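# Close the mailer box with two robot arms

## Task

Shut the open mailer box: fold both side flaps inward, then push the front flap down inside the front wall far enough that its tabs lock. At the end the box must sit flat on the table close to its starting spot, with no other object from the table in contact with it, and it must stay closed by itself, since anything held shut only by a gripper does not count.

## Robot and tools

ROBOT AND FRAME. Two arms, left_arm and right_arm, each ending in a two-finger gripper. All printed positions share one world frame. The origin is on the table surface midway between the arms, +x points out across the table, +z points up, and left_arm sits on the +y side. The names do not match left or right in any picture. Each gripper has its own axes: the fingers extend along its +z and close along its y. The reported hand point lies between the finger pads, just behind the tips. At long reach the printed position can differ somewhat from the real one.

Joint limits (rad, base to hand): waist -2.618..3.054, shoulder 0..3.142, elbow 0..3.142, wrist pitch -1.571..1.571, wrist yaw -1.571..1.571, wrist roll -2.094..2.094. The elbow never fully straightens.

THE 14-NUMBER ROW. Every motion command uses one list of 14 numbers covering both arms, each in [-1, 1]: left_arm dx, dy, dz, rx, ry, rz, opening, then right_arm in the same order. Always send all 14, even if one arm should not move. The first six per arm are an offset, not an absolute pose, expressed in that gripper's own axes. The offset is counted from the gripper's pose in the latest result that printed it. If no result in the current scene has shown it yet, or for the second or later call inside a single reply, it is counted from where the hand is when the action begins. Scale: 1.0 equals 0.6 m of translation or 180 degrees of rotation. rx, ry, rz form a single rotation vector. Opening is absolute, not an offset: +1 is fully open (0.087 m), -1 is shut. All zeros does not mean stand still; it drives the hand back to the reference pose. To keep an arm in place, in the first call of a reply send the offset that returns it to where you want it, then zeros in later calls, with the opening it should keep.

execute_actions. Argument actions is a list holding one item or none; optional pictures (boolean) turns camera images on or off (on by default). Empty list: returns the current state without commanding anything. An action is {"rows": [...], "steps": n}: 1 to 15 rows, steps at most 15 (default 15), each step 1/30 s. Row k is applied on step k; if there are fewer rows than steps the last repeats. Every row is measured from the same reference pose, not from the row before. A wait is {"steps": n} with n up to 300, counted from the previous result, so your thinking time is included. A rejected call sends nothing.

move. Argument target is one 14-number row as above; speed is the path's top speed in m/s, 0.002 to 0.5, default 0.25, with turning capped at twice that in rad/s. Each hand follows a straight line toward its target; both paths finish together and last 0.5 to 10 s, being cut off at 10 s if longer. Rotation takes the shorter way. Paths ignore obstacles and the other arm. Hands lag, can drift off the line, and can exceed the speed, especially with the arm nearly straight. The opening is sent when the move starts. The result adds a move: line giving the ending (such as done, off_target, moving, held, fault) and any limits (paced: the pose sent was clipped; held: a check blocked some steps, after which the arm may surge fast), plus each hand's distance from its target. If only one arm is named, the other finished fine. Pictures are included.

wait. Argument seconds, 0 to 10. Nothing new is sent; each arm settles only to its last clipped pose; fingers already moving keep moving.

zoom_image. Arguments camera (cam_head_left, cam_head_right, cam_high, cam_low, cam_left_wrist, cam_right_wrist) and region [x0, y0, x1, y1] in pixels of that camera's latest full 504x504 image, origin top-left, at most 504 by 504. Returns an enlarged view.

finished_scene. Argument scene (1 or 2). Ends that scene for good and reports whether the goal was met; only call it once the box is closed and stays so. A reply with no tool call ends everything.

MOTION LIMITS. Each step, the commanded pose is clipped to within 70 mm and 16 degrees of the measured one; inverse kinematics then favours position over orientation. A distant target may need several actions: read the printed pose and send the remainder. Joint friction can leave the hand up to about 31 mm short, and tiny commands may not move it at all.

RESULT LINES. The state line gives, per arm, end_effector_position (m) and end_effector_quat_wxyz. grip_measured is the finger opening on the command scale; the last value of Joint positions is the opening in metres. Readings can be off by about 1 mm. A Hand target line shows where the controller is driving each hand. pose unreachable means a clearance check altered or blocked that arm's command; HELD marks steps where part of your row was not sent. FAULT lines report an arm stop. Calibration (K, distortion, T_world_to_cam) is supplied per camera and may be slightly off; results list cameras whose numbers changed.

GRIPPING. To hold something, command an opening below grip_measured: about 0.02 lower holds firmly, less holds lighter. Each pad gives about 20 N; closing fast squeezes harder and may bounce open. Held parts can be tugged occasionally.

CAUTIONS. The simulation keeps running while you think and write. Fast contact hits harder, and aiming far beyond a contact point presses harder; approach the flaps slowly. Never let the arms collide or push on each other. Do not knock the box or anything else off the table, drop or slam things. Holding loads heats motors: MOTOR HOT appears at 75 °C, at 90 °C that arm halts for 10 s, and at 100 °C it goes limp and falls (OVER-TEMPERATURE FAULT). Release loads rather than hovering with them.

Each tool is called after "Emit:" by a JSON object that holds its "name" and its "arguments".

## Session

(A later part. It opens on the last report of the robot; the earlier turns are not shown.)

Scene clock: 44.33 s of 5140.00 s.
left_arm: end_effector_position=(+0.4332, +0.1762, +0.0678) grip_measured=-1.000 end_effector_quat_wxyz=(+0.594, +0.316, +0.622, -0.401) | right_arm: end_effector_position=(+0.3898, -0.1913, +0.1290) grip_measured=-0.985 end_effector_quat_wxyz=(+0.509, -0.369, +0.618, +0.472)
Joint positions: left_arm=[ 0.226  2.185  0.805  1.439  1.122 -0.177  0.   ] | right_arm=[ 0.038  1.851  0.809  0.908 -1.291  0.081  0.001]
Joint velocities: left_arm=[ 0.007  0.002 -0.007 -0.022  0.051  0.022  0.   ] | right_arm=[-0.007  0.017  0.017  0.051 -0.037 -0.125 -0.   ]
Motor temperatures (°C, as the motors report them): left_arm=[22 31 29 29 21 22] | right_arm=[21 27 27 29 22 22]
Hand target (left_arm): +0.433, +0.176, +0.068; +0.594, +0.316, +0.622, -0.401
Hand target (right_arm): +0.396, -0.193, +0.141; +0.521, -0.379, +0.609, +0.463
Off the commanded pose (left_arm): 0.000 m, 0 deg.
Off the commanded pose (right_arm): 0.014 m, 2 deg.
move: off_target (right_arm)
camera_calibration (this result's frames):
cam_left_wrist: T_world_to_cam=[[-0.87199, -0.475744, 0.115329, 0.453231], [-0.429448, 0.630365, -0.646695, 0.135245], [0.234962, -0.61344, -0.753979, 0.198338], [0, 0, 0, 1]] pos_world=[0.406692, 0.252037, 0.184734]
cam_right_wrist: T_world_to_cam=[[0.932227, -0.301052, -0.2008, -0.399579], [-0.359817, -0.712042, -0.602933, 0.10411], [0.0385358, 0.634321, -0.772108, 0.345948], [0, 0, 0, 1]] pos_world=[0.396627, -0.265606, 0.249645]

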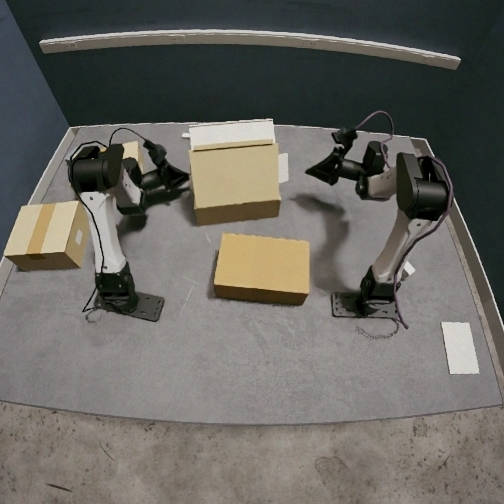

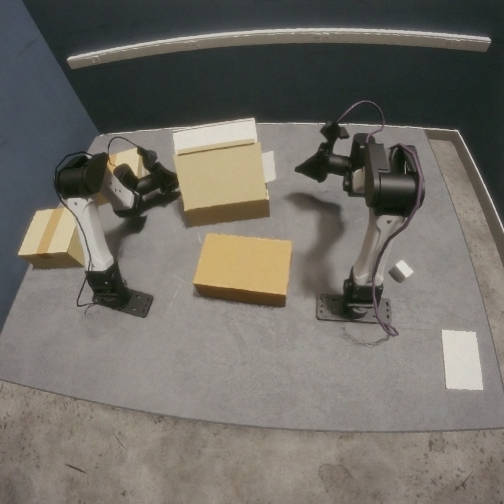

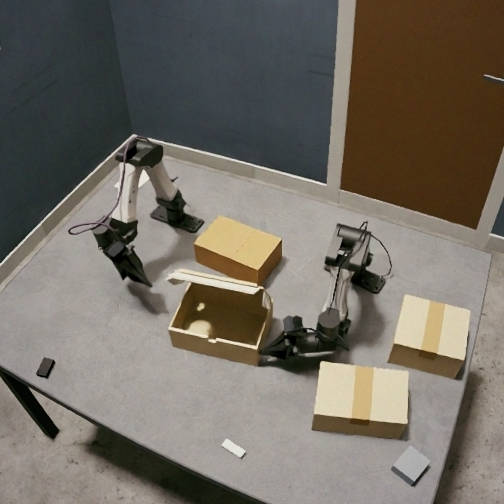

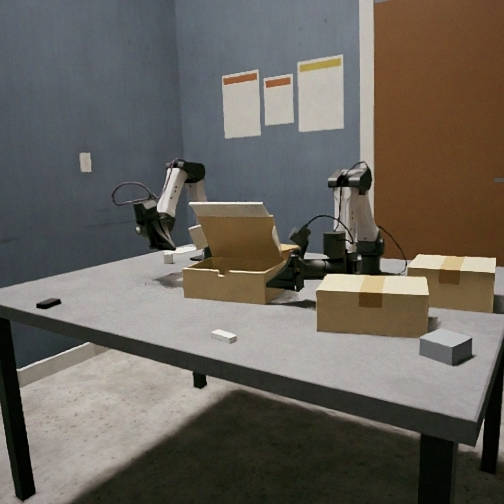

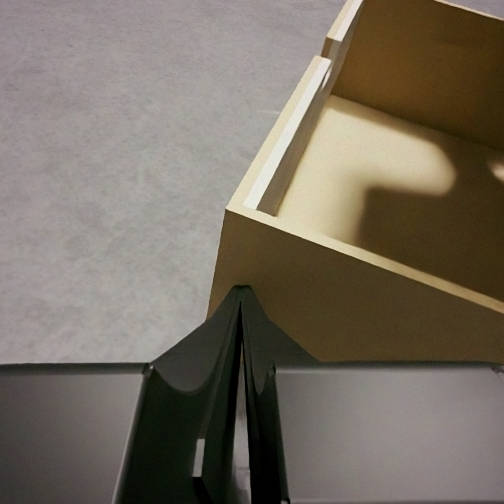

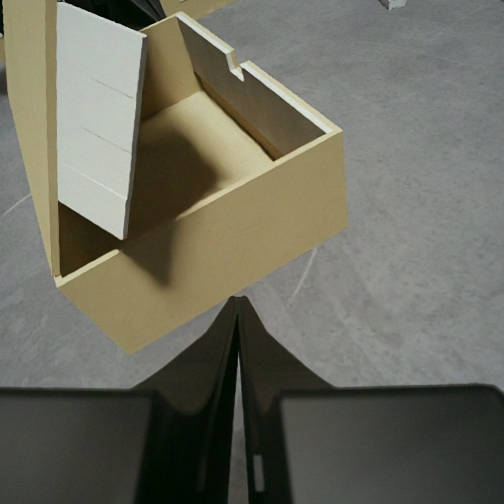

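Emit:
{"name": "move", "arguments": {"target": [0,0,0,0,0,0,-1, -0.07,0.05,-0.013,0,0,0,-1], "speed": 0.1}}

Scene clock: 48.20 s of 5140.00 s.
left_arm: end_effector_position=(+0.4332, +0.1762, +0.0678) grip_measured=-1.000 end_effector_quat_wxyz=(+0.594, +0.316, +0.622, -0.401) | right_arm: end_effector_position=(+0.3725, -0.1910, +0.1740) grip_measured=-0.985 end_effector_quat_wxyz=(+0.509, -0.368, +0.618, +0.473)
Joint positions: left_arm=[ 0.226  2.185  0.805  1.439  1.122 -0.177  0.   ] | right_arm=[ 0.038  1.669  0.809  0.735 -1.291  0.093  0.001]
Joint velocities: left_arm=[-0.017 -0.012  0.002 -0.022  0.007 -0.051  0.   ] | right_arm=[ 0.007 -0.007  0.007  0.007 -0.007 -0.037 -0.001]
Motor temperatures (°C, as the motors report them): left_arm=[22 32 29 29 21 22] | right_arm=[21 28 27 29 22 22]
Hand target (left_arm): +0.433, +0.176, +0.068; +0.594, +0.316, +0.622, -0.401
Hand target (right_arm): +0.369, -0.191, +0.176; +0.509, -0.369, +0.618, +0.472
Off the commanded pose (left_arm): 0.000 m, 0 deg.
Off the commanded pose (right_arm): 0.005 m, 0 deg.
move: done
camera_calibration (this result's frames):
cam_left_wrist: T_world_to_cam=[[-0.87199, -0.475744, 0.115329, 0.453231], [-0.429448, 0.630365, -0.646695, 0.135245], [0.234962, -0.61344, -0.753979, 0.198338], [0, 0, 0, 1]] pos_world=[0.406692, 0.252037, 0.184734]
cam_right_wrist: T_world_to_cam=[[0.93158, -0.300775, -0.204191, -0.373524], [-0.361666, -0.70986, -0.604398, 0.126588], [0.0368406, 0.636894, -0.770071, 0.381955], [0, 0, 0, 1]] pos_world=[0.379679, -0.265752, 0.294371]

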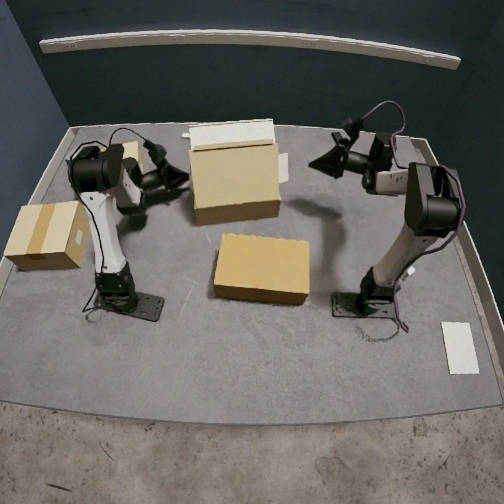

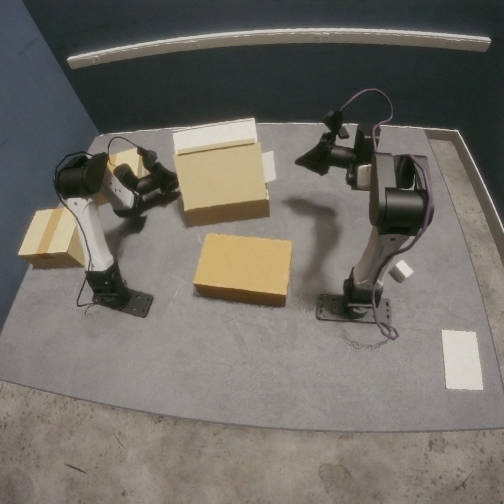

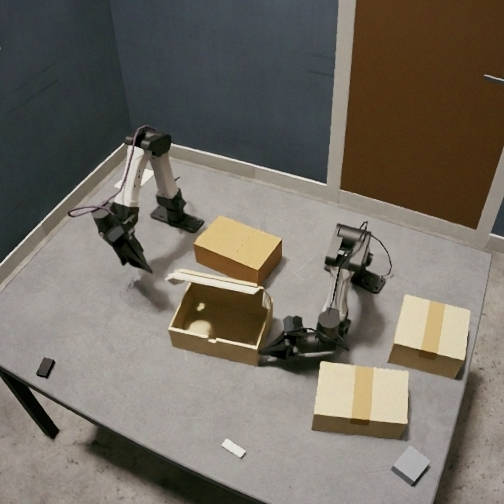

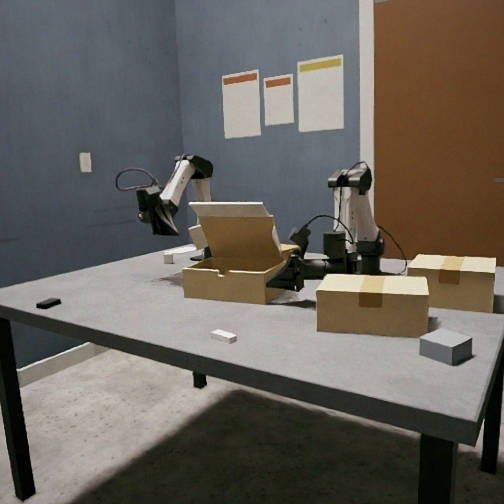

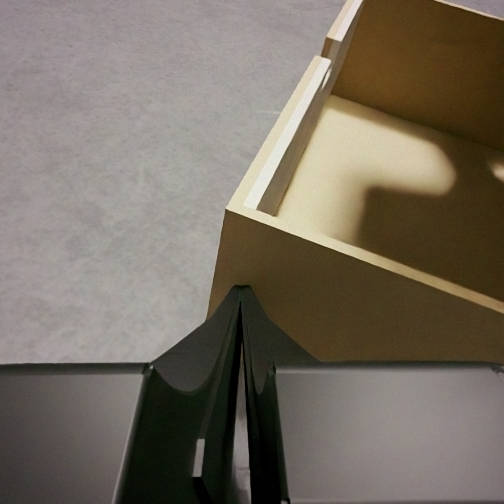

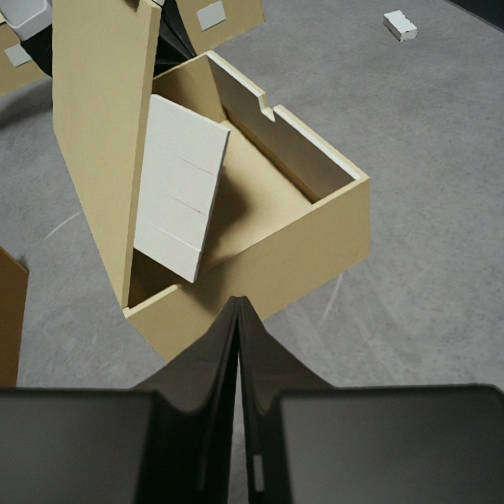

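Emit:
{"name": "move", "arguments": {"target": [0,0,0,0,0,0,-1, 0.017,0.038,0.215,0,0,0,-1], "speed": 0.06}}

Scene clock: 52.50 s of 5140.00 s.
left_arm: end_effector_position=(+0.4401, +0.1853, +0.0680) grip_measured=-1.000 end_effector_quat_wxyz=(+0.604, +0.303, +0.628, -0.386) | right_arm: end_effector_position=(+0.3865, -0.0740, +0.1625) grip_measured=-0.985 end_effector_quat_wxyz=(+0.510, -0.363, +0.627, +0.465)
Joint positions: left_arm=[ 0.241  2.185  0.805  1.439  1.091 -0.171  0.   ] | right_arm=[ 0.379  1.801  0.91   0.81  -0.929  0.149  0.001]
Joint velocities: left_arm=[-0.002  0.012  0.007 -0.037 -0.007 -0.007  0.   ] | right_arm=[ 0.002 -0.007 -0.002 -0.081  0.007 -0.051  0.   ]
Motor temperatures (°C, as the motors report them): left_arm=[22 33 29 29 21 22] | right_arm=[21 28 28 29 22 22]
Hand target (left_arm): +0.433, +0.176, +0.068; +0.594, +0.316, +0.622, -0.401
Hand target (right_arm): +0.386, -0.062, +0.164; +0.508, -0.369, +0.619, +0.472
Off the commanded pose (left_arm): 0.011 m, 3 deg.
Off the commanded pose (right_arm): 0.014 m, 2 deg.
move: off_target (left_arm, right_arm)
camera_calibration (this result's frames):
cam_left_wrist: T_world_to_cam=[[-0.85002, -0.515043, 0.110441, 0.461493], [-0.454415, 0.610953, -0.648262, 0.147319], [0.266408, -0.601222, -0.753365, 0.186363], [0, 0, 0, 1]] pos_world=[0.409574, 0.259729, 0.184933]
cam_right_wrist: T_world_to_cam=[[0.923447, -0.32418, -0.205314, -0.352073], [-0.380907, -0.709656, -0.592704, 0.21326], [0.0464409, 0.625536, -0.778812, 0.294951], [0, 0, 0, 1]] pos_world=[0.392655, -0.147297, 0.283826]

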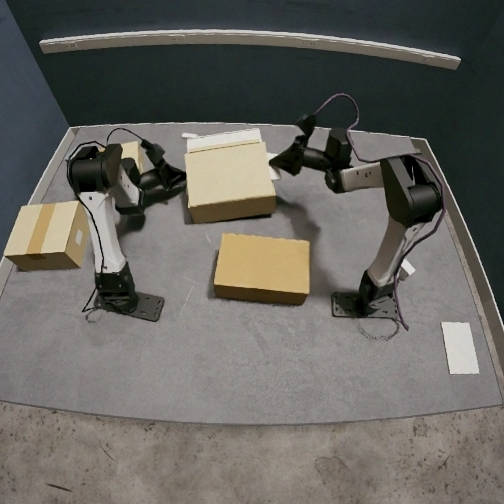

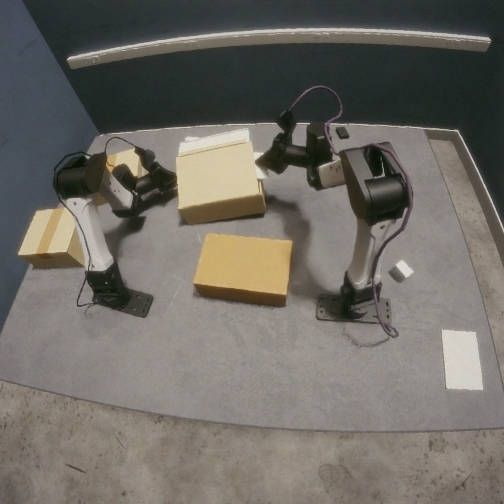

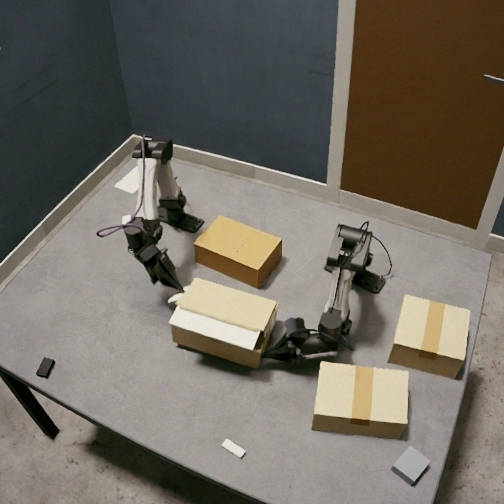

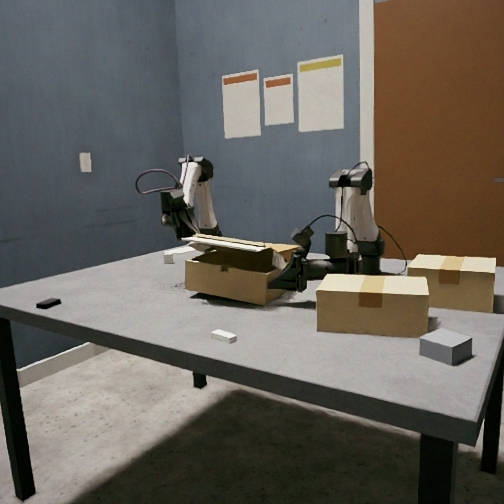

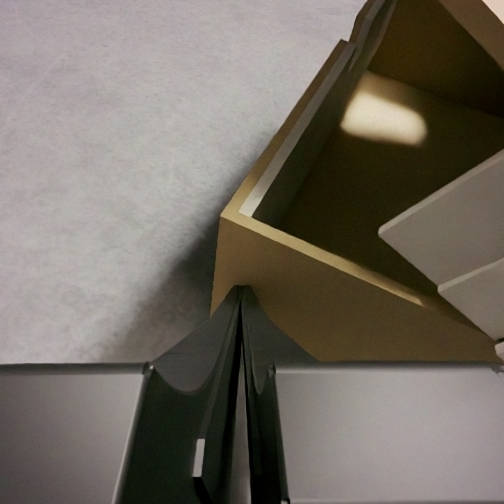

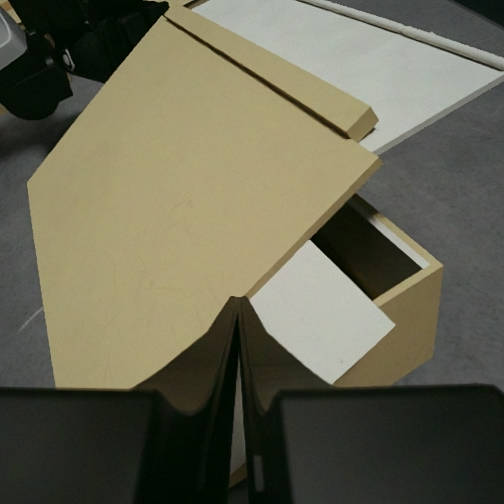

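Emit:
{"name": "move", "arguments": {"target": [-0.05,0,-0.12,0,0,0,-1, 0,0,-0.2,0,0,0,-1], "speed": 0.08}}

Emit:
{"name": "move", "arguments": {"target": [-0.13,-0.05,0,0.08,0,0,-1, 0,0,0,0,0,0,-1], "speed": 0.1}}

Scene clock: 56.80 s of 5140.00 s.
left_arm: end_effector_position=(+0.4118, +0.2492, +0.1017) grip_measured=-1.000 end_effector_quat_wxyz=(+0.615, +0.317, +0.618, -0.374) | right_arm: end_effector_position=(+0.3554, -0.1847, +0.1678) grip_measured=-0.985 end_effector_quat_wxyz=(+0.512, -0.360, +0.625, +0.466)
Joint positions: left_arm=[ 0.438  2.038  0.725  1.439  1.288 -0.194  0.   ] | right_arm=[ 0.063  1.604  0.718  0.756 -1.241  0.092  0.001]
Joint velocities: left_arm=[ 0.002 -0.017 -0.007  0.081  0.022  0.066  0.   ] | right_arm=[-0.002 -0.012 -0.012 -0.066 -0.066  0.037 -0.   ]
Motor temperatures (°C, as the motors report them): left_arm=[22 33 29 29 21 22] | right_arm=[21 28 28 29 22 22]
Hand target (left_arm): +0.405, +0.250, +0.096; +0.603, +0.305, +0.629, -0.385
Hand target (right_arm): +0.349, -0.187, +0.168; +0.510, -0.362, +0.626, +0.466
Off the commanded pose (left_arm): 0.009 m, 3 deg.
Off the commanded pose (right_arm): 0.006 m, 0 deg.
move: off_target (left_arm)
camera_calibration (this result's frames):
cam_left_wrist: T_world_to_cam=[[-0.853782, -0.516608, 0.0645888, 0.473193], [-0.426267, 0.622407, -0.656435, 0.103642], [0.298919, -0.587985, -0.751613, 0.240735], [0, 0, 0, 1]] pos_world=[0.376222, 0.321496, 0.218411]
cam_right_wrist: T_world_to_cam=[[0.922616, -0.325444, -0.207039, -0.357836], [-0.382642, -0.70458, -0.597621, 0.128379], [0.0486171, 0.630597, -0.774586, 0.369185], [0, 0, 0, 1]] pos_world=[0.36132, -0.258809, 0.288602]

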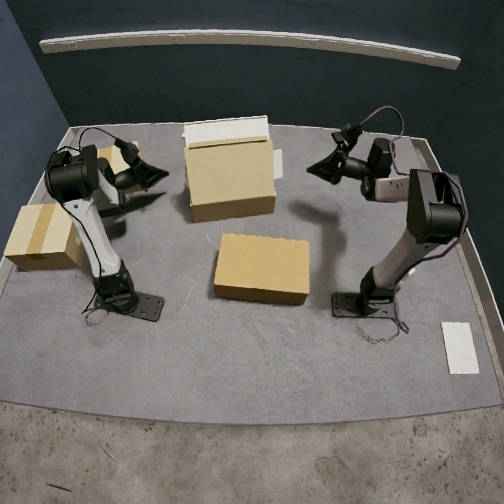

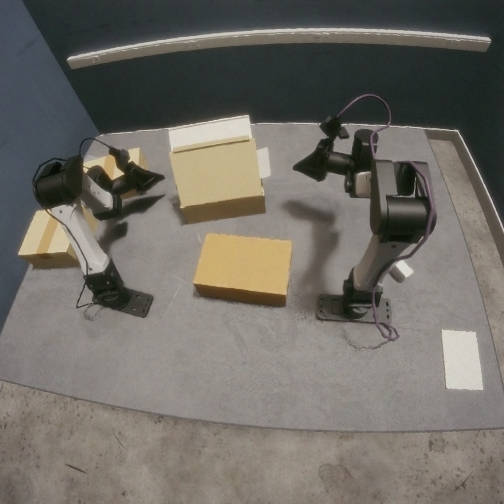

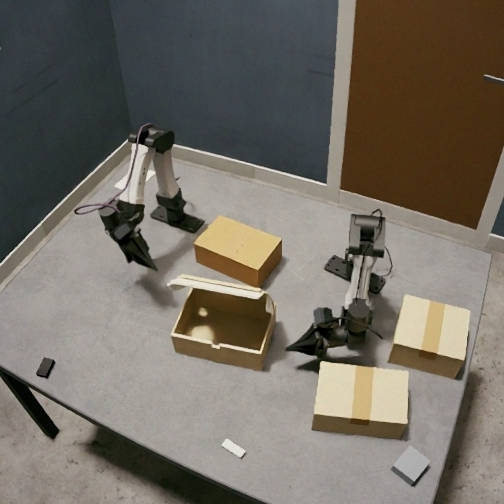

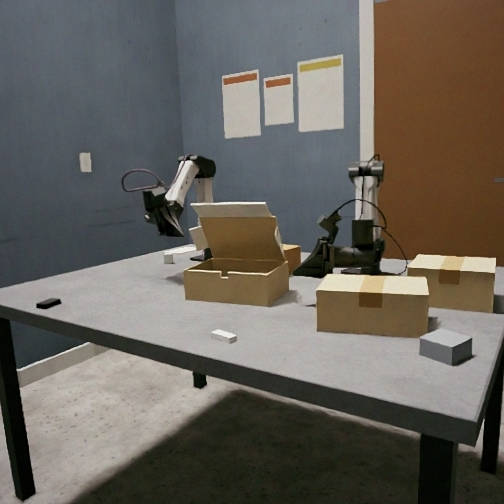

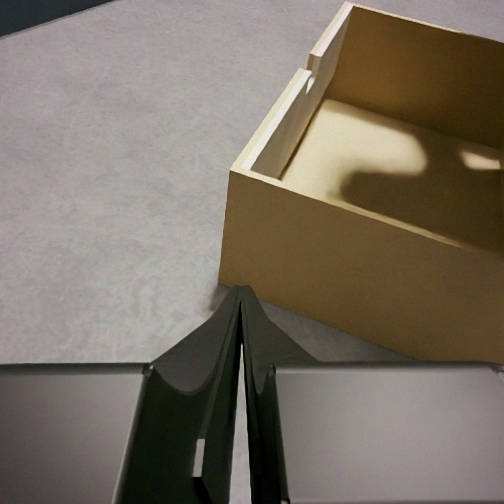

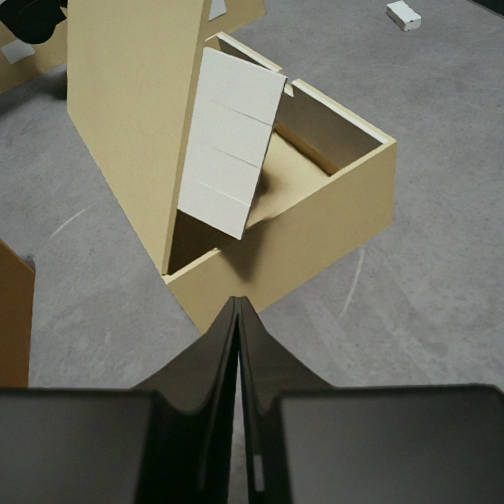

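Scene clock: 58.53 s of 5140.00 s.
left_arm: end_effector_position=(+0.3894, +0.2370, +0.1786) grip_measured=-1.000 end_effector_quat_wxyz=(+0.564, +0.387, +0.581, -0.442) | right_arm: end_effector_position=(+0.3554, -0.1847, +0.1678) grip_measured=-0.985 end_effector_quat_wxyz=(+0.512, -0.360, +0.625, +0.466)
Joint positions: left_arm=[ 0.438  1.917  0.869  1.555  1.516 -0.583  0.   ] | right_arm=[ 0.063  1.604  0.718  0.756 -1.241  0.092  0.001]
Joint velocities: left_arm=[-0.017 -0.012 -0.002  0.051 -0.081 -0.11   0.   ] | right_arm=[-0.002 -0.012 -0.002 -0.051 -0.037  0.022 -0.   ]
Motor temperatures (°C, as the motors report them): left_arm=[22 34 29 29 21 22] | right_arm=[21 28 28 29 22 22]
Hand target (left_arm): +0.391, +0.240, +0.182; +0.566, +0.393, +0.578, -0.437
Hand target (right_arm): +0.355, -0.185, +0.168; +0.512, -0.360, +0.625, +0.466
Off the commanded pose (left_arm): 0.003 m, 2 deg.
Off the commanded pose (right_arm): 0.000 m, 0 deg.
joint sent to its limit (left arm) — the command would take joint 4 (wrist pitch) past its upper limit, so that joint was sent only as far as its limit.
move: done
camera_calibration (this result's frames):
cam_left_wrist: T_world_to_cam=[[-0.949314, -0.306643, 0.069093, 0.429492], [-0.276034, 0.708117, -0.649904, 0.0721759], [0.150363, -0.636035, -0.756869, 0.368297], [0, 0, 0, 1]] pos_world=[0.372268, 0.314842, 0.295985]
cam_right_wrist: T_world_to_cam=[[0.922616, -0.325444, -0.207039, -0.357836], [-0.382642, -0.70458, -0.597621, 0.128379], [0.0486171, 0.630597, -0.774586, 0.369185], [0, 0, 0, 1]] pos_world=[0.36132, -0.258809, 0.288602]

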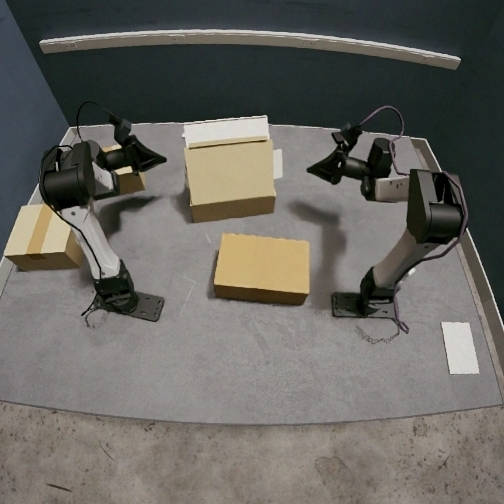

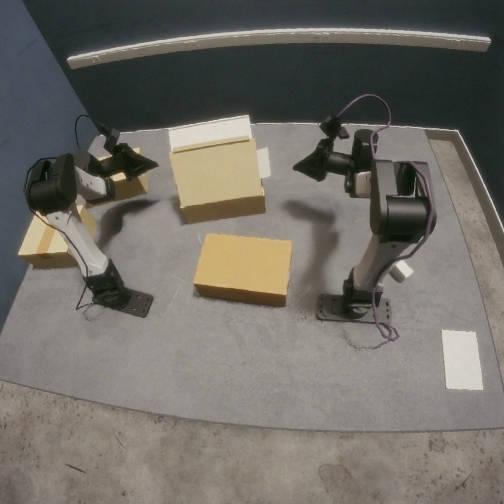

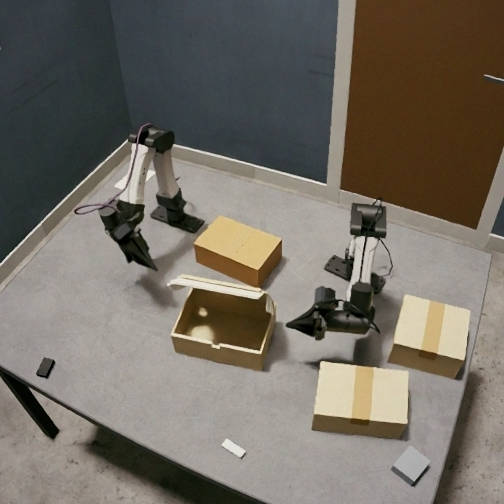

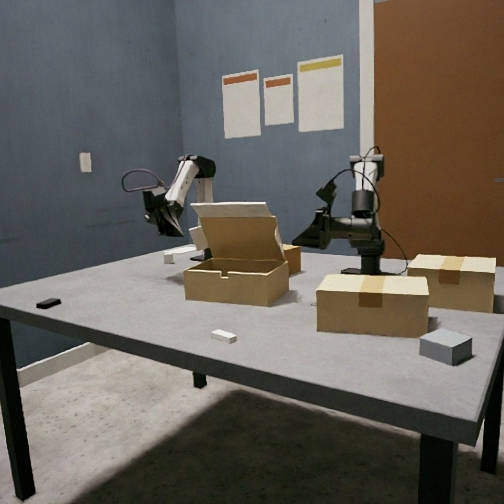

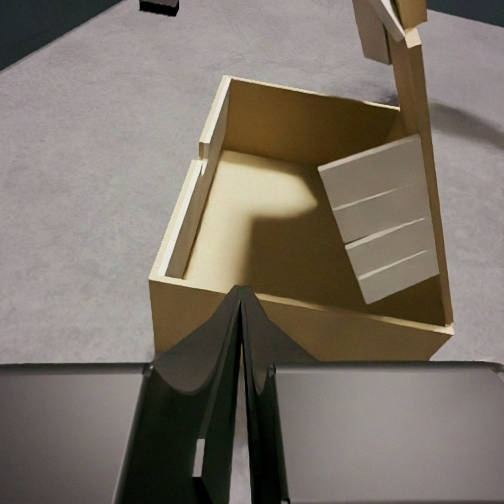

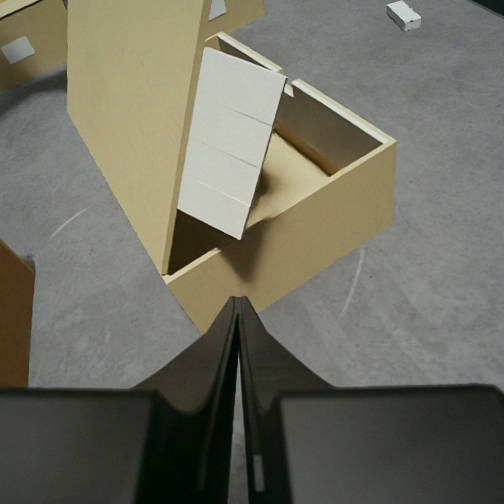

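Emit:
{"name": "move", "arguments": {"target": [0.037,-0.1,0.18,0,0,0,-1, 0,0,0,0,0,0,-1], "speed": 0.06}}

Scene clock: 63.17 s of 5140.00 s.
left_arm: end_effector_position=(+0.3717, +0.1154, +0.1772) grip_measured=-1.000 end_effector_quat_wxyz=(+0.579, +0.390, +0.565, -0.440) | right_arm: end_effector_position=(+0.3554, -0.1847, +0.1678) grip_measured=-0.985 end_effector_quat_wxyz=(+0.512, -0.360, +0.625, +0.466)
Joint positions: left_arm=[ 0.081  1.739  0.728  1.155  1.163 -0.179  0.   ] | right_arm=[ 0.063  1.604  0.718  0.756 -1.241  0.092  0.001]
Joint velocities: left_arm=[-0.007 -0.002 -0.002  0.007 -0.051  0.066  0.   ] | right_arm=[ 0.022 -0.002 -0.007 -0.007  0.051 -0.037  0.   ]
Motor temperatures (°C, as the motors report them): left_arm=[22 34 29 29 21 22] | right_arm=[21 28 28 29 22 22]
Hand target (left_arm): +0.366, +0.113, +0.169; +0.567, +0.384, +0.576, -0.446
Hand target (right_arm): +0.355, -0.185, +0.168; +0.512, -0.360, +0.625, +0.466
Off the commanded pose (left_arm): 0.015 m, 2 deg.
Off the commanded pose (right_arm): 0.000 m, 0 deg.
move: off_target (left_arm)
camera_calibration (this result's frames):
cam_left_wrist: T_world_to_cam=[[-0.951668, -0.304717, 0.0384184, 0.38159], [-0.249923, 0.695622, -0.673534, 0.148456], [0.178513, -0.650583, -0.738157, 0.280433], [0, 0, 0, 1]] pos_world=[0.350189, 0.195453, 0.292334]
cam_right_wrist: T_world_to_cam=[[0.922616, -0.325444, -0.207039, -0.357836], [-0.382642, -0.70458, -0.597621, 0.128379], [0.0486171, 0.630597, -0.774586, 0.369185], [0, 0, 0, 1]] pos_world=[0.36132, -0.258809, 0.288602]

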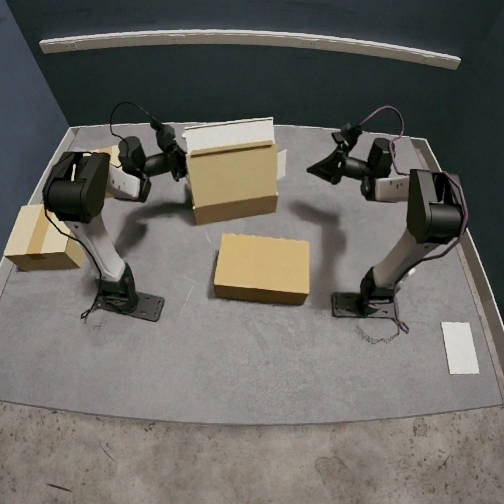

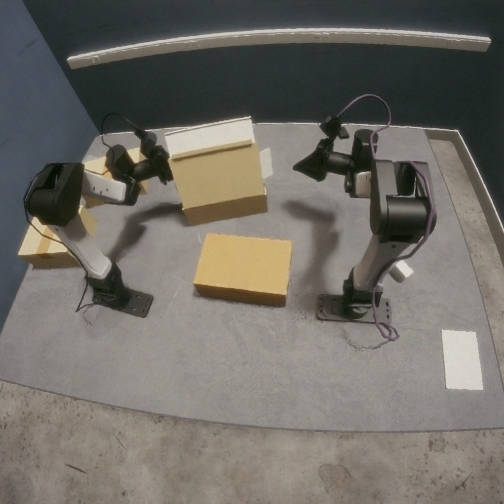

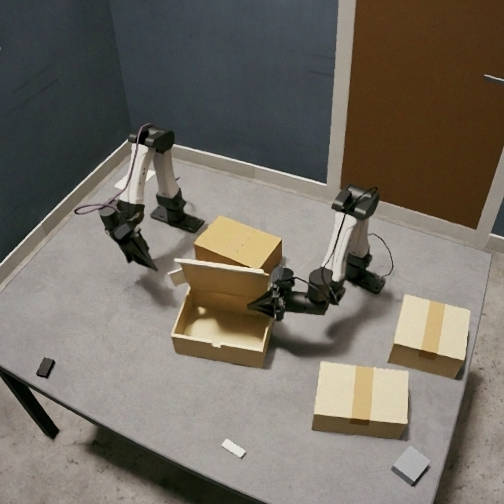

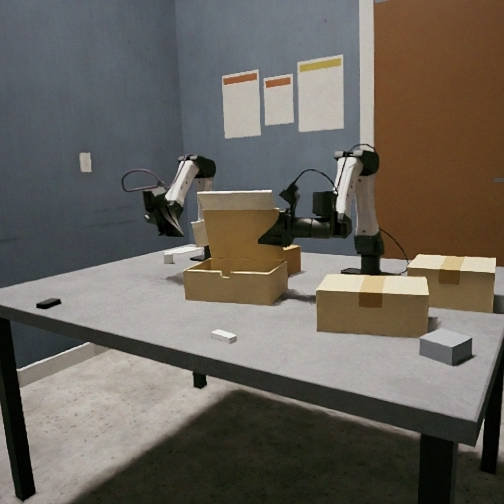

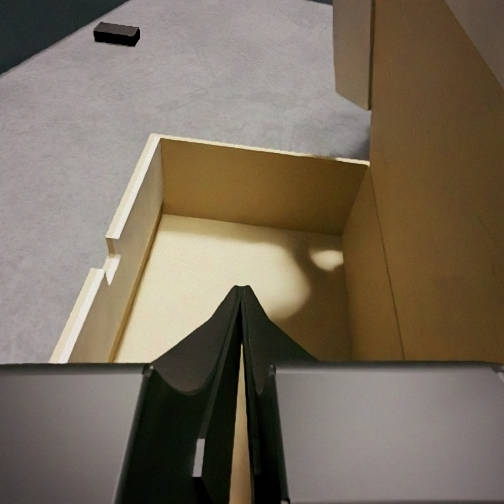

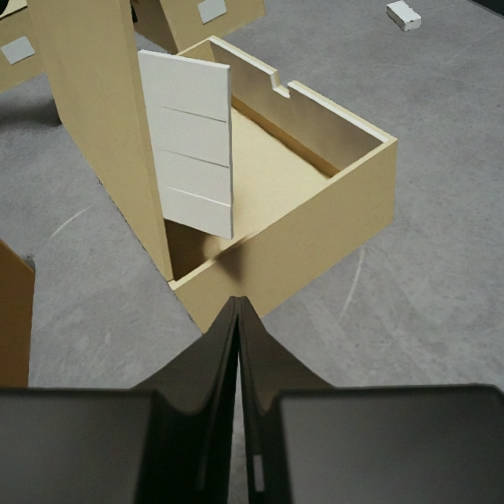

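Emit:
{"name": "move", "arguments": {"target": [0,0,0,0,0,0,-1, -0.02,0.03,0,0,0,0,-1], "speed": 0.06}}

Emit:
{"name": "move", "arguments": {"target": [0,0,0,0,0,0,-1, 0,0,0.2,0,0,0,-1], "speed": 0.05}}

Scene clock: 66.63 s of 5140.00 s.
left_arm: end_effector_position=(+0.3721, +0.1155, +0.1771) grip_measured=-1.000 end_effector_quat_wxyz=(+0.579, +0.389, +0.566, -0.440) | right_arm: end_effector_position=(+0.3483, -0.1817, +0.1857) grip_measured=-0.985 end_effector_quat_wxyz=(+0.520, -0.367, +0.618, +0.461)
Joint positions: left_arm=[ 0.081  1.739  0.728  1.154  1.161 -0.178  0.   ] | right_arm=[ 0.073  1.533  0.718  0.713 -1.231  0.093  0.001]
Joint velocities: left_arm=[ 0.002  0.007  0.012 -0.037  0.007  0.022  0.   ] | right_arm=[-0.027 -0.002 -0.022 -0.051 -0.007  0.007  0.001]
Motor temperatures (°C, as the motors report them): left_arm=[22 34 29 29 21 22] | right_arm=[21 28 28 29 22 22]
Hand target (left_arm): +0.372, +0.115, +0.177; +0.578, +0.390, +0.565, -0.440
Hand target (right_arm): +0.342, -0.180, +0.183; +0.512, -0.360, +0.625, +0.466
Off the commanded pose (left_arm): 0.000 m, 0 deg.
Off the commanded pose (right_arm): 0.008 m, 2 deg.
move: done
camera_calibration (this result's frames):
cam_left_wrist: T_world_to_cam=[[-0.950945, -0.306913, 0.0388383, 0.381912], [-0.251828, 0.69505, -0.673415, 0.149148], [0.179686, -0.650161, -0.738244, 0.279893], [0, 0, 0, 1]] pos_world=[0.350444, 0.195524, 0.292235]
cam_right_wrist: T_world_to_cam=[[0.928292, -0.324754, -0.18113, -0.353246], [-0.365259, -0.705035, -0.607874, 0.134283], [0.0697067, 0.630445, -0.773098, 0.373862], [0, 0, 0, 1]] pos_world=[0.350903, -0.255743, 0.306675]

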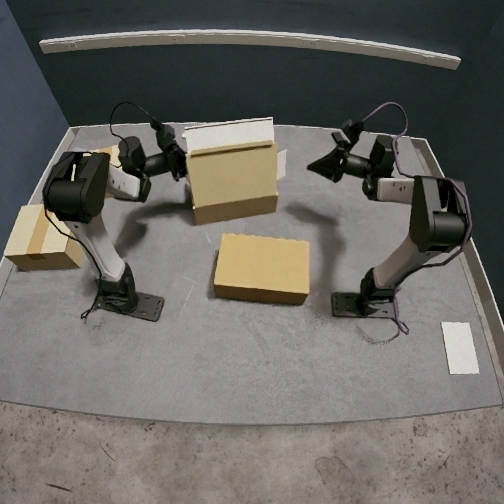

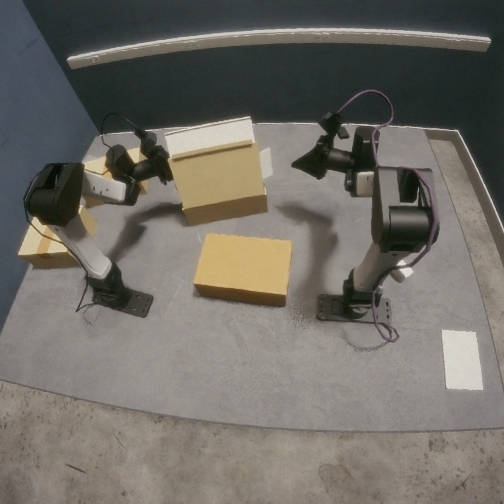

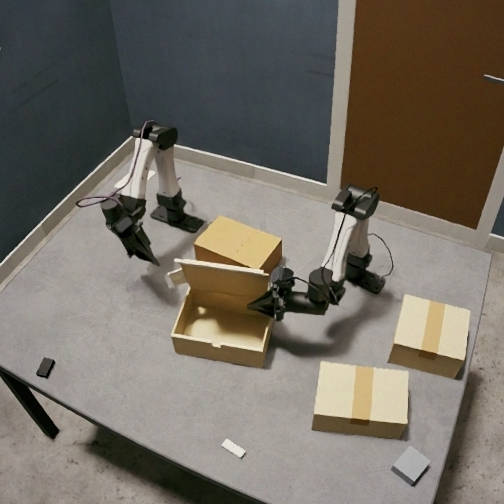

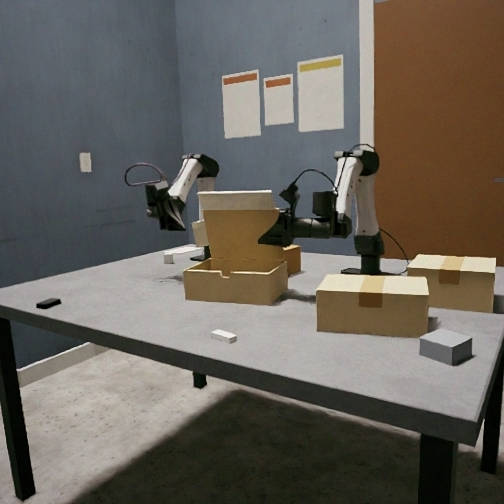

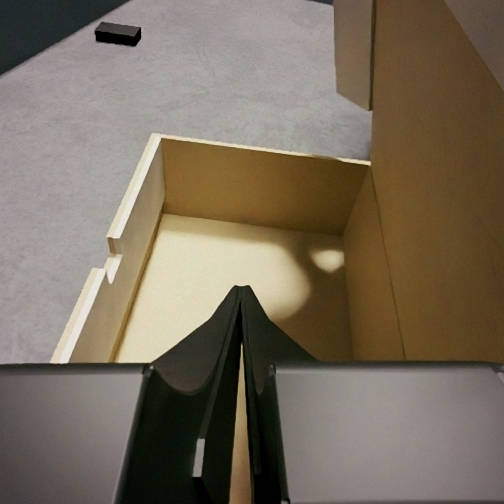

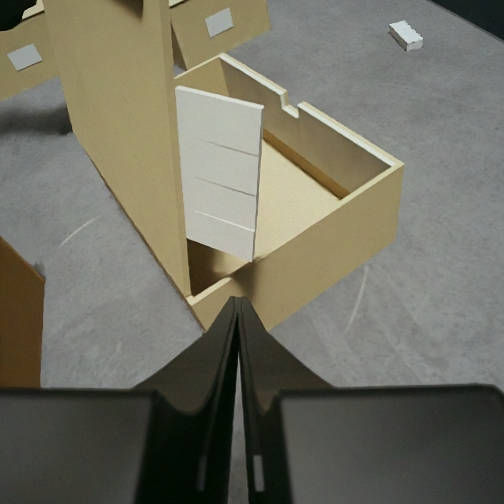

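Scene clock: 69.33 s of 5140.00 s.
left_arm: end_effector_position=(+0.3721, +0.1155, +0.1771) grip_measured=-1.000 end_effector_quat_wxyz=(+0.579, +0.389, +0.566, -0.440) | right_arm: end_effector_position=(+0.3829, -0.0763, +0.1775) grip_measured=-0.985 end_effector_quat_wxyz=(+0.516, -0.365, +0.626, +0.456)
Joint positions: left_arm=[ 0.081  1.739  0.728  1.154  1.161 -0.178  0.   ] | right_arm=[ 0.381  1.741  0.912  0.745 -0.914  0.129  0.001]
Joint velocities: left_arm=[ 0.002 -0.007 -0.007  0.022  0.022 -0.037  0.   ] | right_arm=[-0.007 -0.007  0.007 -0.022  0.007  0.095 -0.   ]
Motor temperatures (°C, as the motors report them): left_arm=[22 34 29 29 21 22] | right_arm=[21 28 29 30 22 22]
Hand target (left_arm): +0.372, +0.116, +0.177; +0.579, +0.389, +0.566, -0.440
Hand target (right_arm): +0.386, -0.069, +0.182; +0.520, -0.368, +0.619, +0.460
Off the commanded pose (left_arm): 0.000 m, 0 deg.
Off the commanded pose (right_arm): 0.010 m, 1 deg.
move: done
camera_calibration (this result's frames):
cam_left_wrist: T_world_to_cam=[[-0.950945, -0.306913, 0.0388383, 0.381912], [-0.251828, 0.69505, -0.673415, 0.149148], [0.179686, -0.650161, -0.738244, 0.279893], [0, 0, 0, 1]] pos_world=[0.350444, 0.195524, 0.292235]
cam_right_wrist: T_world_to_cam=[[0.922991, -0.336441, -0.186804, -0.35047], [-0.378952, -0.710172, -0.593339, 0.218498], [0.0669607, 0.618436, -0.782977, 0.300596], [0, 0, 0, 1]] pos_world=[0.386152, -0.148641, 0.299534]

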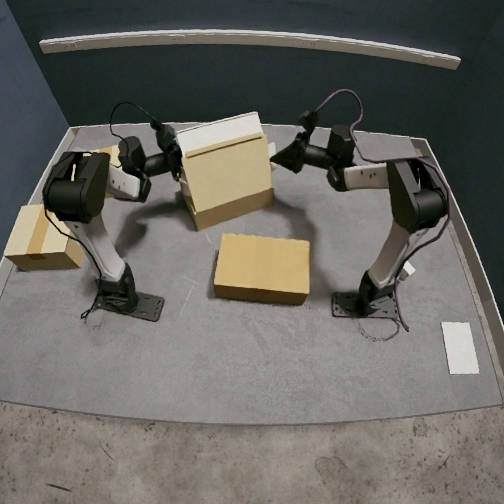

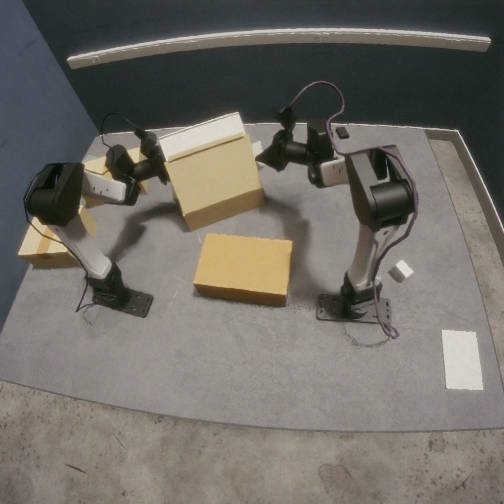

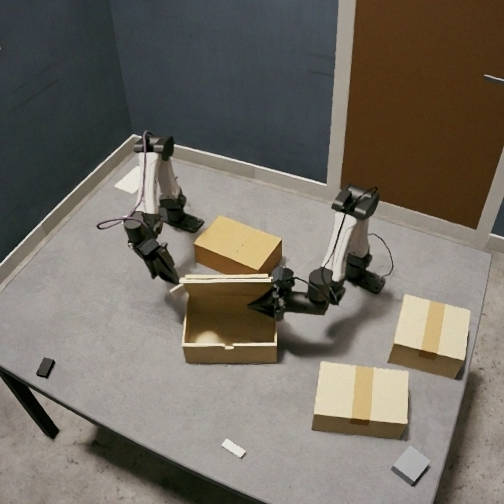

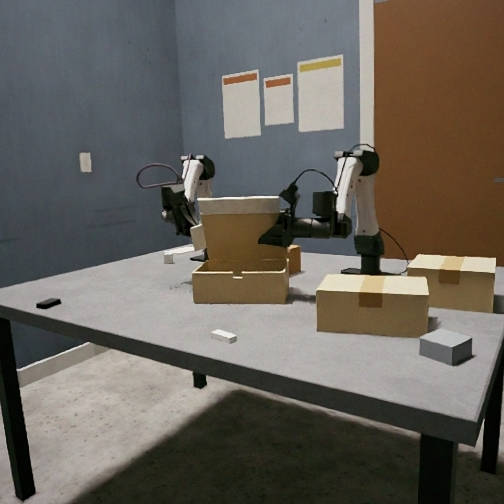

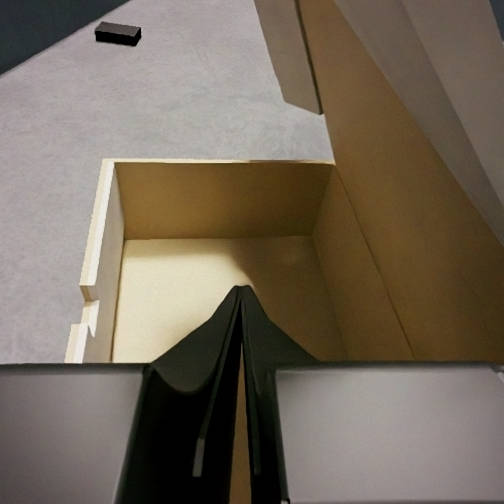

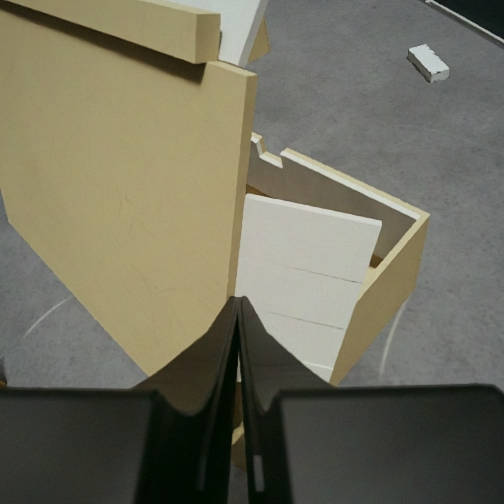

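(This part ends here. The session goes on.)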